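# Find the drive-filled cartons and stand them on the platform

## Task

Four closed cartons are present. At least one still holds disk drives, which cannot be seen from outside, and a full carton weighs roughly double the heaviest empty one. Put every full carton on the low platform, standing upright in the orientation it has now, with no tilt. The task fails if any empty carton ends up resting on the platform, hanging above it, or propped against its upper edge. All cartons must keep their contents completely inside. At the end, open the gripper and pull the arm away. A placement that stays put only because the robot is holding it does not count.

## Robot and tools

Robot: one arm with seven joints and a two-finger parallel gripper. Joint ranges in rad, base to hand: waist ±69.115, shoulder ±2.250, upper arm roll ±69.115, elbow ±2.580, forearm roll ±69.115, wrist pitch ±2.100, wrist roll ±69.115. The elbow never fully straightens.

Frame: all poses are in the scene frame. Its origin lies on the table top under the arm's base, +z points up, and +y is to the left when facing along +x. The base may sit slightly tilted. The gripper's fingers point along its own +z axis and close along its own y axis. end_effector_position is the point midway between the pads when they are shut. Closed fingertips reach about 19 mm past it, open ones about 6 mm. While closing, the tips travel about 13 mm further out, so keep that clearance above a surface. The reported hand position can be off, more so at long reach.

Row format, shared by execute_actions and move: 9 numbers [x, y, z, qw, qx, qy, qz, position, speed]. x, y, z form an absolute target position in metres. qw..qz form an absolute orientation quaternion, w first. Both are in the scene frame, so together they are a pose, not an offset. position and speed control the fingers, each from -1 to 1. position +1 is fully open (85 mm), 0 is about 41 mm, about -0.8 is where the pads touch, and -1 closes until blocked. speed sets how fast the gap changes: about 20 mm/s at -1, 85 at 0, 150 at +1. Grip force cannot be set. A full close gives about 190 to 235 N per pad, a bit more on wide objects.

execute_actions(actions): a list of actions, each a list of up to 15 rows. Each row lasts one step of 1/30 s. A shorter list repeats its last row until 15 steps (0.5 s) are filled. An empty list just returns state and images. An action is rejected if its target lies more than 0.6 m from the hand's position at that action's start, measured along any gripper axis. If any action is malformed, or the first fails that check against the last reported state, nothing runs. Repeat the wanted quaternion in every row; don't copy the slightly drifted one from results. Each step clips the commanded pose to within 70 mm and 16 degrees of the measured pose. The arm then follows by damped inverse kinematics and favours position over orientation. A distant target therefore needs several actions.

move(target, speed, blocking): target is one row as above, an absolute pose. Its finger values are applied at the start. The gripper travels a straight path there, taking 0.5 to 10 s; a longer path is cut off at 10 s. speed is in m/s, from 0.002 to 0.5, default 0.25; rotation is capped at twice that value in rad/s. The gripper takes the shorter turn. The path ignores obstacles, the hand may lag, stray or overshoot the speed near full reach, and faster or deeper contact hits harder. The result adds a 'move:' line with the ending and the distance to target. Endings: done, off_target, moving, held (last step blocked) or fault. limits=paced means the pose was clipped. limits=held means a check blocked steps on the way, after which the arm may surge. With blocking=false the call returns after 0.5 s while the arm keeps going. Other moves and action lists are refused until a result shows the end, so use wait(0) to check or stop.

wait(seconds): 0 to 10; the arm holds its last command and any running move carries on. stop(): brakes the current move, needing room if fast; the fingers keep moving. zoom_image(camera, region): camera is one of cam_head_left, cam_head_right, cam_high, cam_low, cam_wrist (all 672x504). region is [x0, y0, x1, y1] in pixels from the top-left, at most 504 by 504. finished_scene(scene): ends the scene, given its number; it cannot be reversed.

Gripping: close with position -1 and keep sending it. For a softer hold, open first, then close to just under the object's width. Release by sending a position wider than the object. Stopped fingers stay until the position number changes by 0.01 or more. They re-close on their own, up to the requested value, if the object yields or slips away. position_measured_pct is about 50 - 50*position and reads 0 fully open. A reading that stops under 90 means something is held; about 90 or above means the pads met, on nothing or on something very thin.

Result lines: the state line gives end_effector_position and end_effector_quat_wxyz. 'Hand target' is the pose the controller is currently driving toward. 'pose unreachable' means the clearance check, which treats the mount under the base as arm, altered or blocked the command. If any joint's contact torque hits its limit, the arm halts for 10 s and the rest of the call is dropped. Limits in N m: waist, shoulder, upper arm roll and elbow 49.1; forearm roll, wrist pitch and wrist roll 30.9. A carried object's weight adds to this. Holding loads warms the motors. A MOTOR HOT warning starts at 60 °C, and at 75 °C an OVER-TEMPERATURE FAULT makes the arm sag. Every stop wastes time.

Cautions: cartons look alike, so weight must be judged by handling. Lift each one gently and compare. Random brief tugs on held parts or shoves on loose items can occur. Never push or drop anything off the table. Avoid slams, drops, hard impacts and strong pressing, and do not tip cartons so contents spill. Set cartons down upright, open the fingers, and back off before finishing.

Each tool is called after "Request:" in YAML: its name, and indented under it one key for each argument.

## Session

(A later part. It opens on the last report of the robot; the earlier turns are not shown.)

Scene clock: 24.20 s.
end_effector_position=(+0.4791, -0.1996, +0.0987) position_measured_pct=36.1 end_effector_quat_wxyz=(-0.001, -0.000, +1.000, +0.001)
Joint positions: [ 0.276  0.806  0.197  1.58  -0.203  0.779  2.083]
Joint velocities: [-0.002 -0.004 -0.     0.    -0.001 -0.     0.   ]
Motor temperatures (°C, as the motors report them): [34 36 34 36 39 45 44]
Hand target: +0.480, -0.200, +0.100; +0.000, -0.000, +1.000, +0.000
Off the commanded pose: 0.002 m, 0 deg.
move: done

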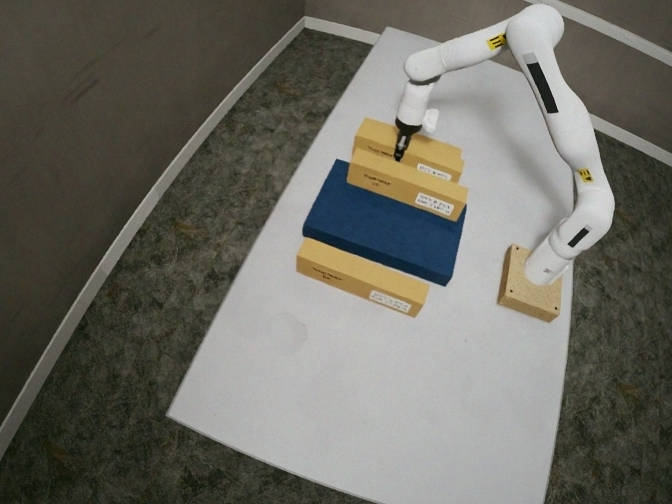

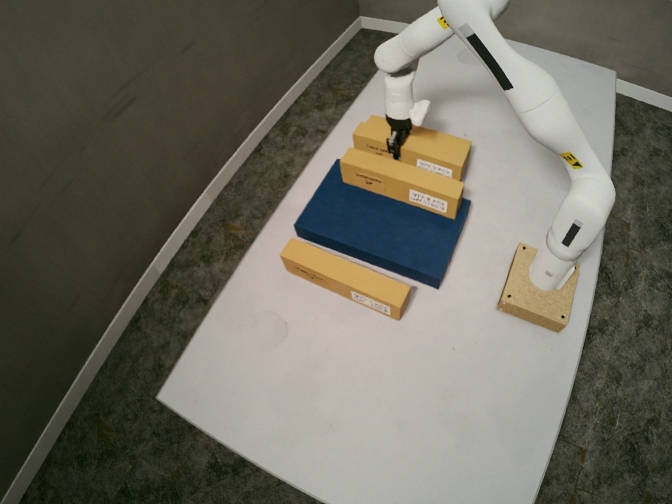

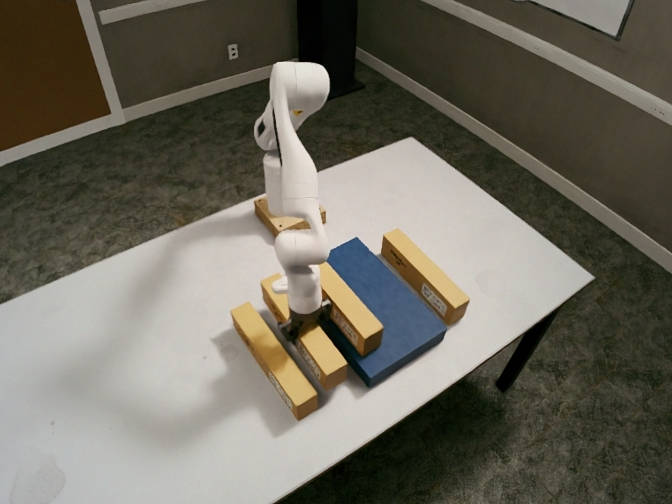

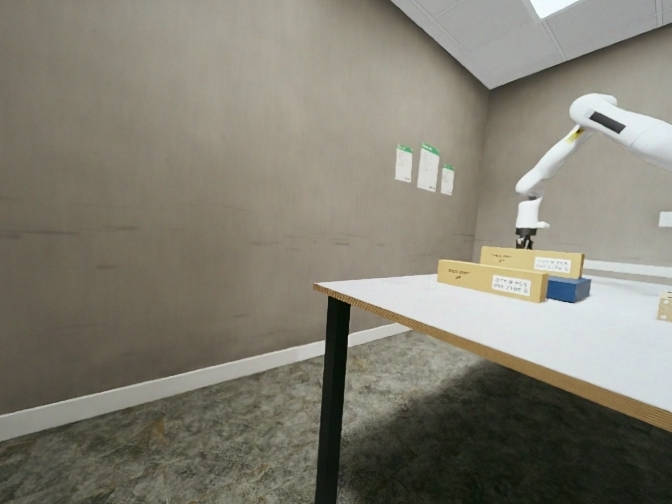

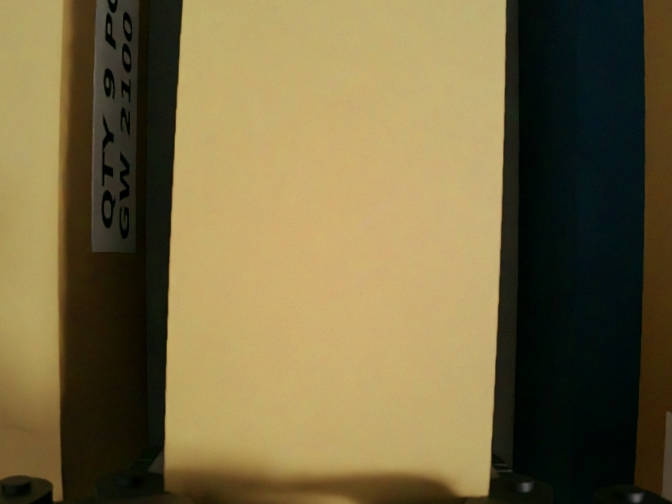

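Light.

Request:
move:
  target: [0.48,-0.2,0.053,0,0,1,0,-1,0]
  speed: 0.1

Request:
execute_actions:
  actions:
    - [[0.48,-0.2,0.053,0,0,1,0,1,0]]
    - [[0.48,-0.2,0.11,0,0,1,0,1,0]]
    - [[0.48,-0.25,0.12,0,0,1,0,1,0]]
    - [[0.48,-0.29,0.12,0,0,1,0,1,0]]
    - [[0.48,-0.29,0.12,0,0,1,0,1,0]]
    - [[0.48,-0.29,0.052,0,0,1,0,1,0]]
    - [[0.48,-0.29,0.052,0,0,1,0,-1,0]]
    - [[0.48,-0.29,0.052,0,0,1,0,-1,0]]

Request:
move:
  target: [0.48,-0.29,0.1,0,0,1,0,-1,0]
  speed: 0.1

Scene clock: 25.13 s.
end_effector_position=(+0.4802, -0.1999, +0.0534) position_measured_pct=36.1 end_effector_quat_wxyz=(+0.000, -0.000, +1.000, -0.000)
Joint positions: [ 0.287  0.886  0.177  1.595 -0.22   0.681  2.096]
Joint velocities: [ 0.001  0.    -0.002 -0.001 -0.001  0.001  0.002]
Motor temperatures (°C, as the motors report them): [34 36 34 36 39 45 44]
Hand target: +0.480, -0.200, +0.053; -0.000, +0.000, +1.000, -0.000
Off the commanded pose: 0.000 m, 0 deg.
move: done

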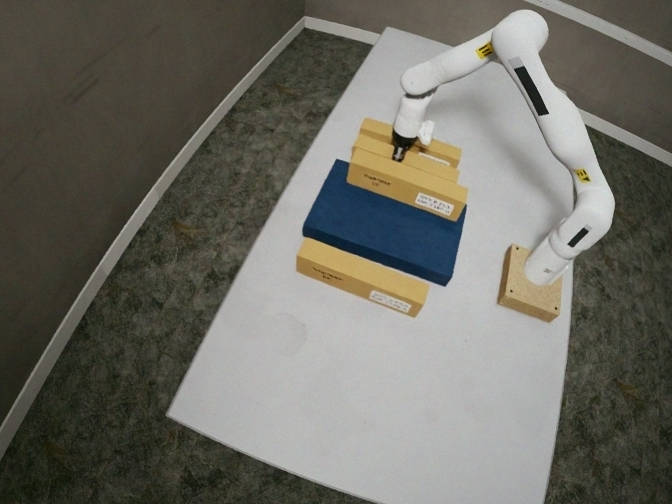

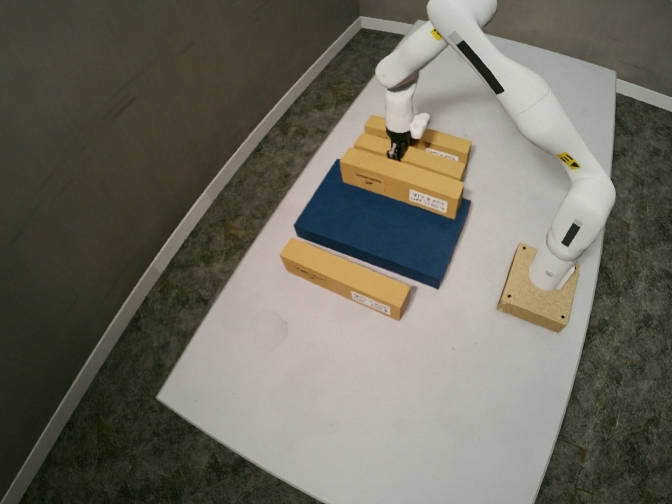

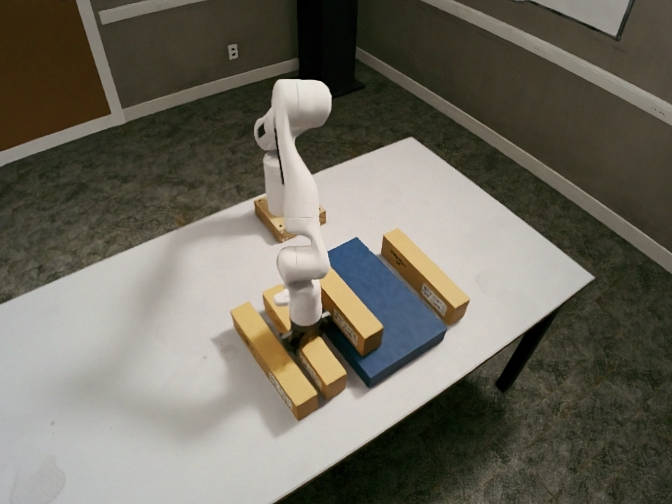

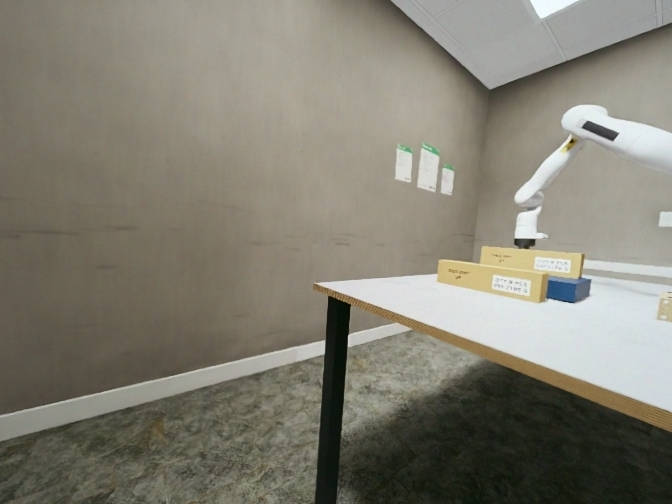

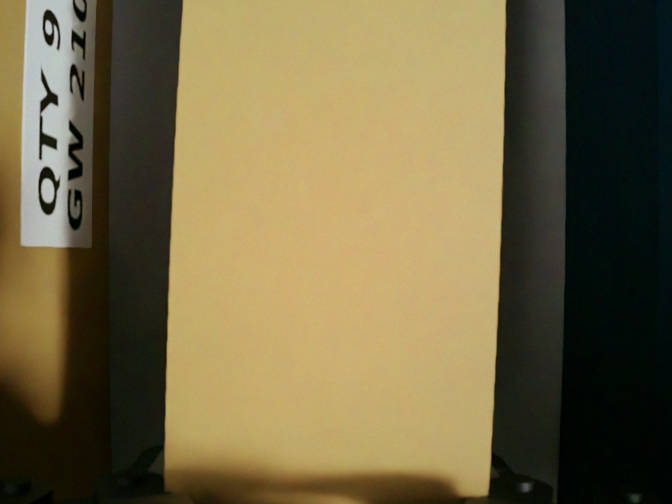

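Scene clock: 29.13 s.
end_effector_position=(+0.4806, -0.2911, +0.0537) position_measured_pct=36.5 end_effector_quat_wxyz=(+0.001, -0.000, +1.000, -0.001)
Joint positions: [ 0.446  0.951  0.182  1.427 -0.21   0.781  2.227]
Joint velocities: [ 0.001 -0.    -0.002 -0.     0.002  0.    -0.   ]
Motor temperatures (°C, as the motors report them): [34 36 34 36 39 45 44]
Hand target: +0.480, -0.290, +0.052; -0.000, +0.000, +1.000, -0.000
Off the commanded pose: 0.002 m, 0 deg.

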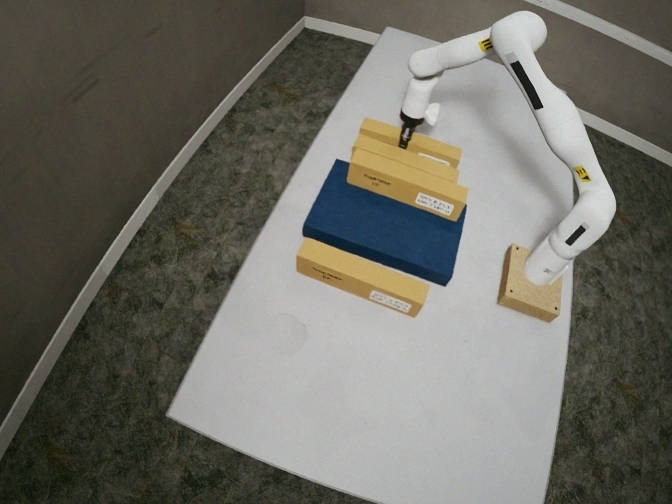

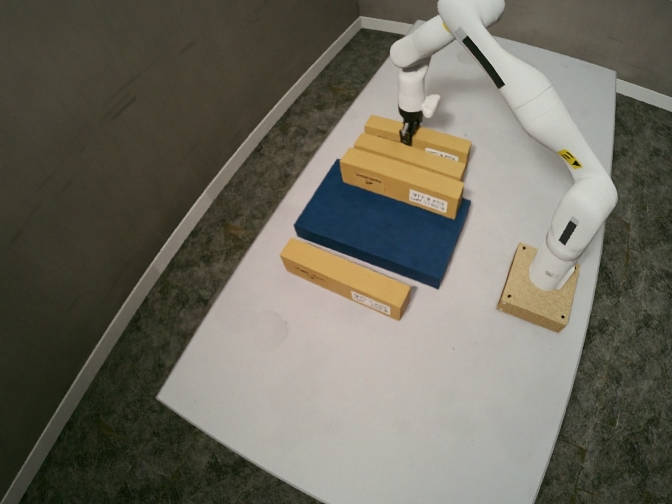

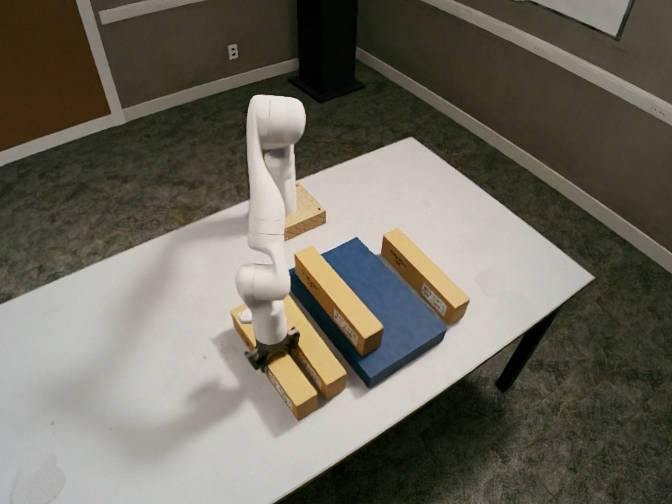

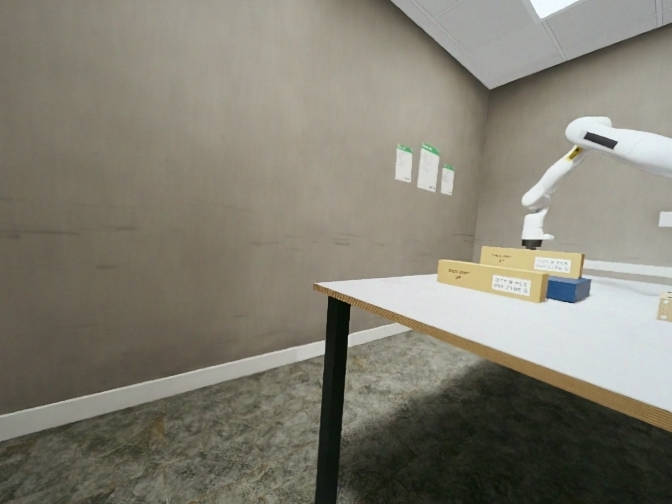

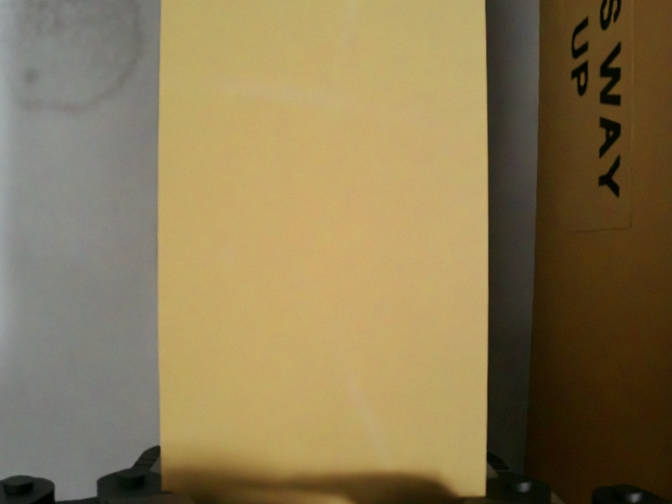

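Scene clock: 29.90 s.
end_effector_position=(+0.4772, -0.2882, +0.0951) position_measured_pct=36.5 end_effector_quat_wxyz=(-0.004, -0.000, +1.000, +0.002)
Joint positions: [ 0.438  0.883  0.197  1.415 -0.198  0.875  2.217]
Joint velocities: [-0.001 -0.002 -0.004  0.001 -0.002  0.001  0.001]
Motor temperatures (°C, as the motors report them): [34 36 34 36 39 45 44]
Hand target: +0.480, -0.290, +0.100; +0.000, -0.000, +1.000, +0.000
Off the commanded pose: 0.006 m, 1 deg.
move: off_target

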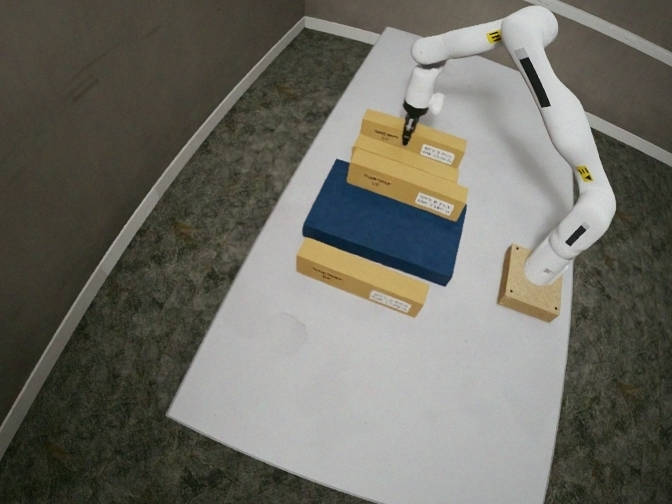

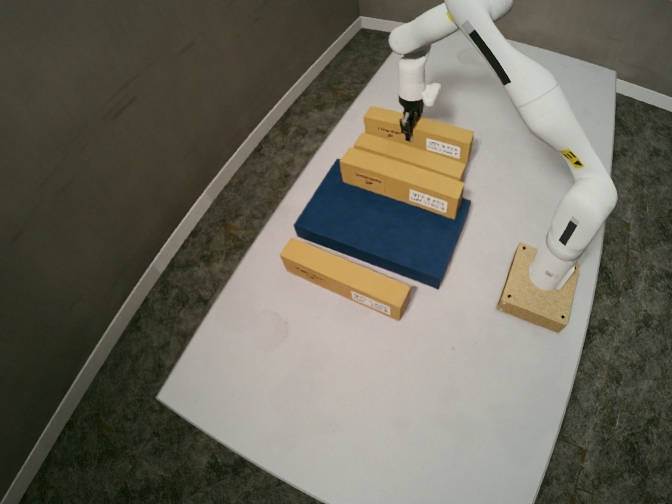

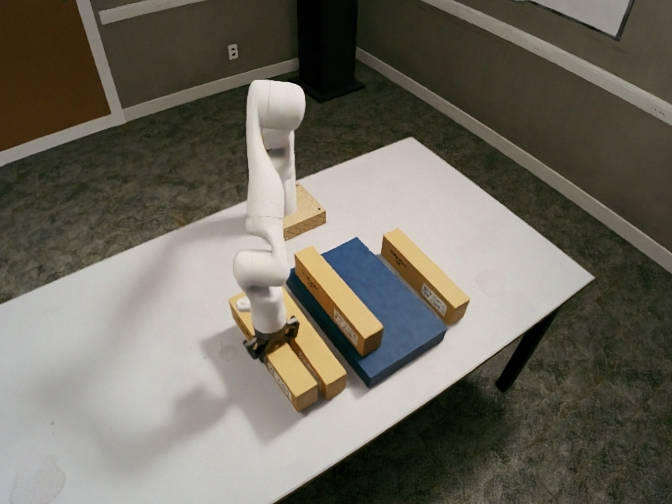

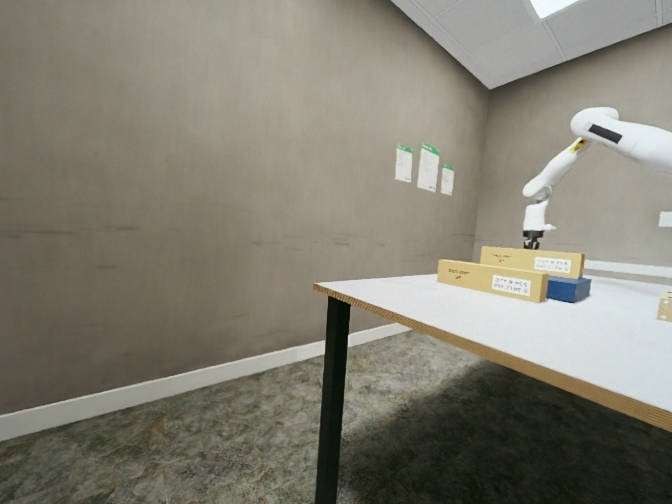

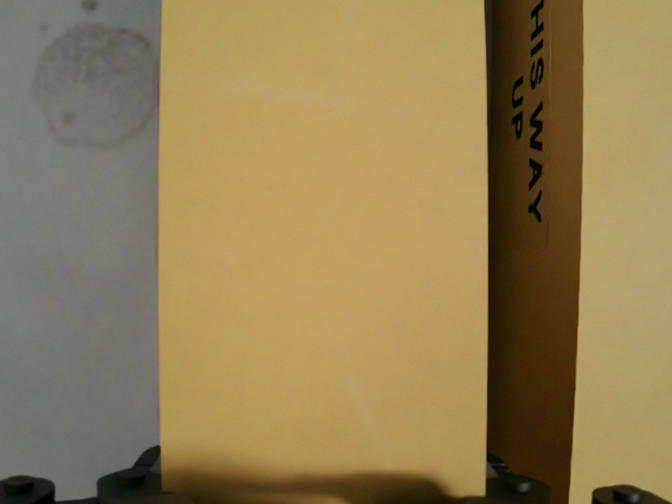

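Request:
move:
  target: [0.48,-0.29,0.053,0,0,1,0,-1,0]
  speed: 0.1

Request:
execute_actions:
  actions:
    - [[0.48,-0.29,0.053,0,0,1,0,1,0]]
    - [[0.48,-0.29,0.053,0,0,1,0,1,0]]
    - [[0.48,-0.29,0.12,0,0,1,0,1,0]]
    - [[0.48,-0.29,0.2,0,0,1,0,1,0]]
    - [[0.48,-0.29,0.2,0,0,1,0,1,0]]

Scene clock: 31.07 s.
end_effector_position=(+0.4795, -0.2896, +0.0538) position_measured_pct=36.5 end_effector_quat_wxyz=(-0.001, +0.000, +1.000, +0.000)
Joint positions: [ 0.445  0.95   0.182  1.428 -0.211  0.785  2.227]
Joint velocities: [-0.  0.  0. -0. -0.  0. -0.]
Motor temperatures (°C, as the motors report them): [34 36 34 36 39 45 44]
Hand target: +0.480, -0.290, +0.053; -0.000, +0.000, +1.000, -0.000
Off the commanded pose: 0.001 m, 0 deg.
move: done

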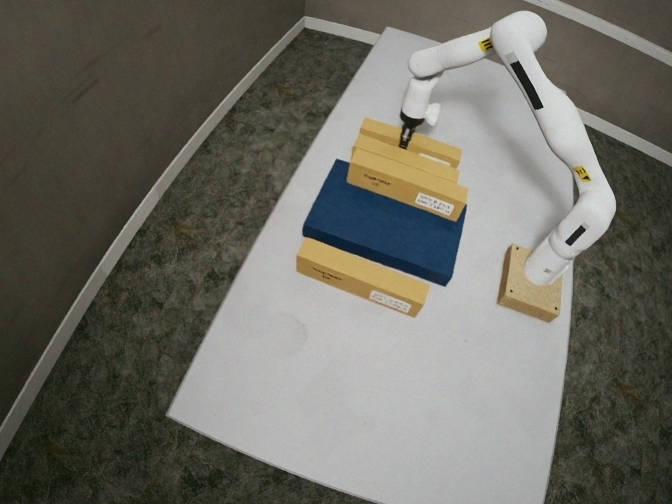

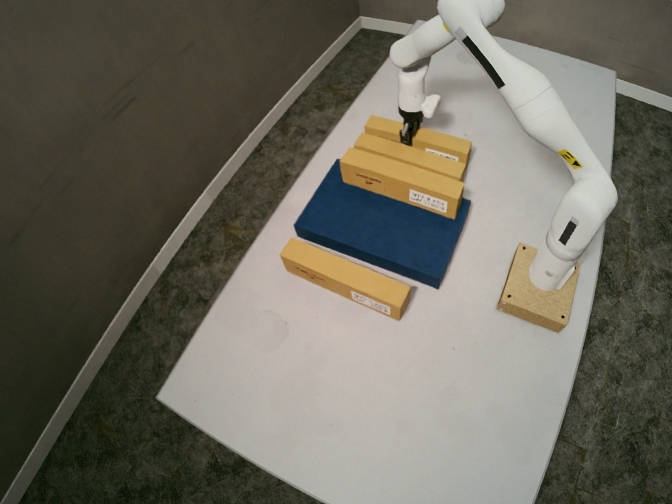

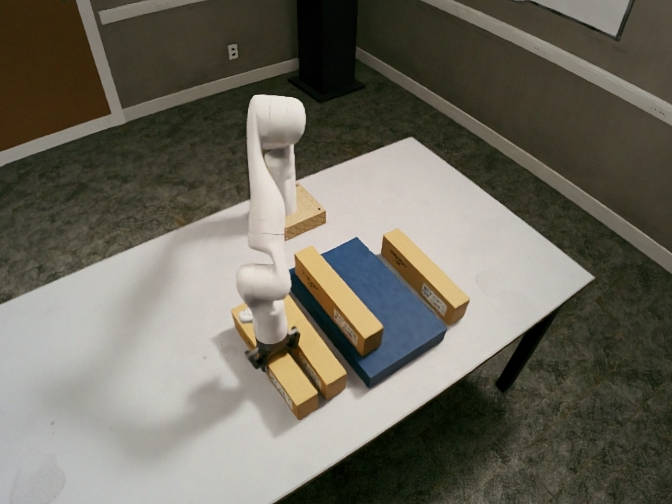

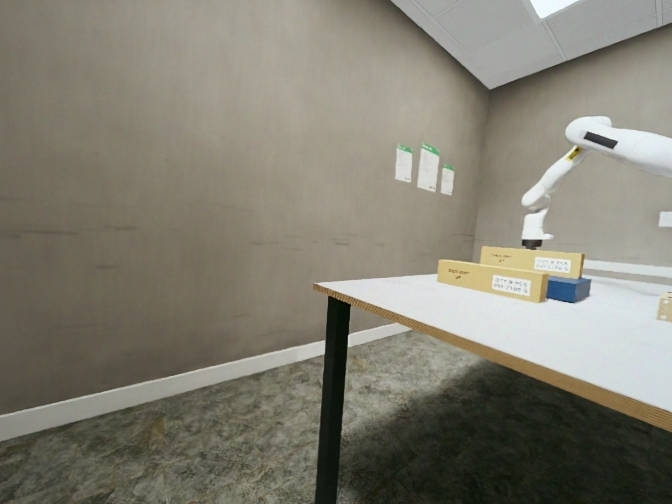

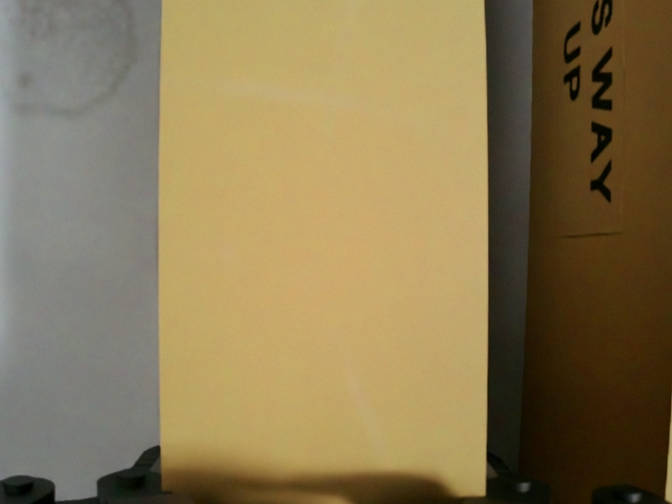

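Scene clock: 33.57 s.
end_effector_position=(+0.4800, -0.2900, +0.2000) position_measured_pct=0.0 end_effector_quat_wxyz=(+0.000, -0.000, +1.000, +0.000)
Joint positions: [ 0.424  0.741  0.226  1.319 -0.171  1.102  2.195]
Joint velocities: [ 0.     0.    -0.     0.    -0.001  0.     0.001]
Motor temperatures (°C, as the motors report them): [34 36 34 36 39 45 44]
Hand target: +0.480, -0.290, +0.200; +0.000, -0.000, +1.000, +0.000
Off the commanded pose: 0.000 m, 0 deg.

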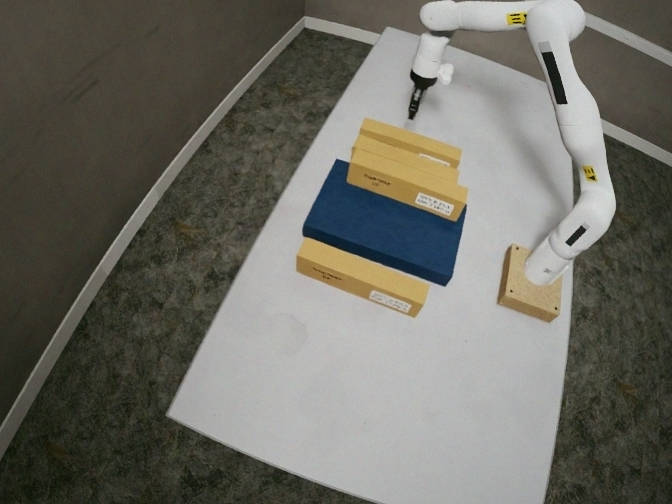

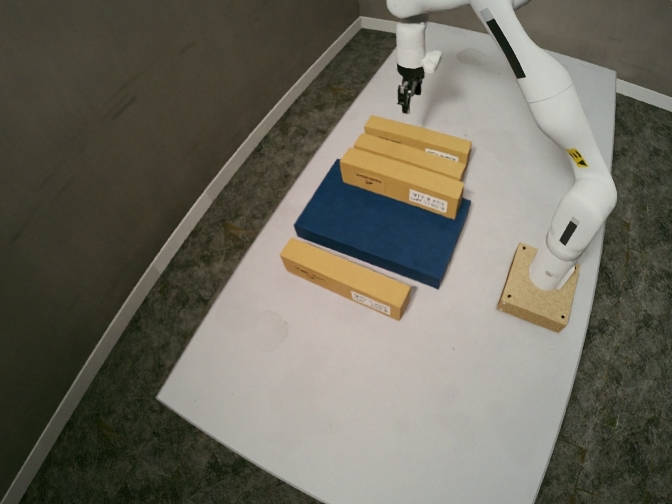

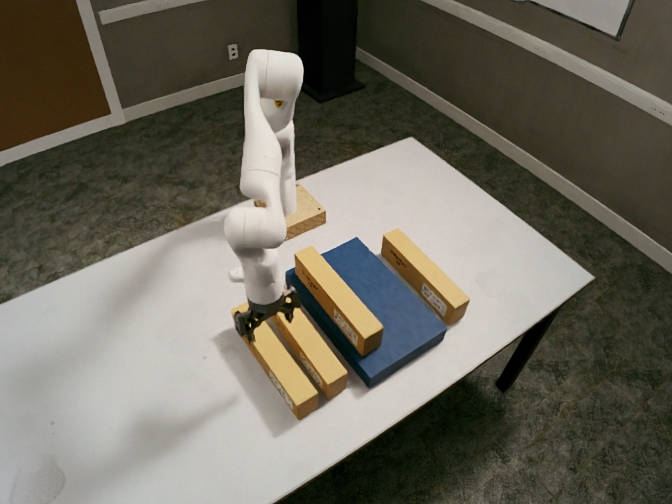

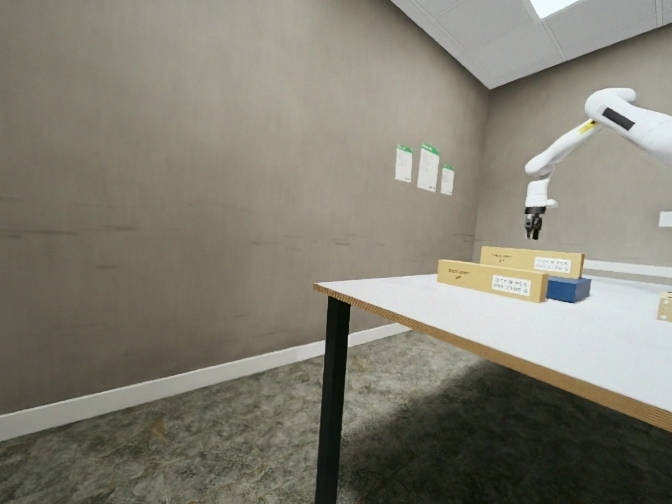

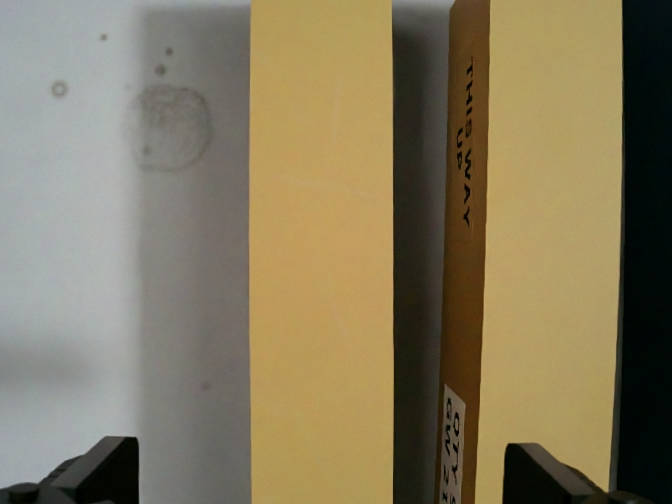

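Request:
finished_scene:
  scene: 2

The scene is finished: the task was done.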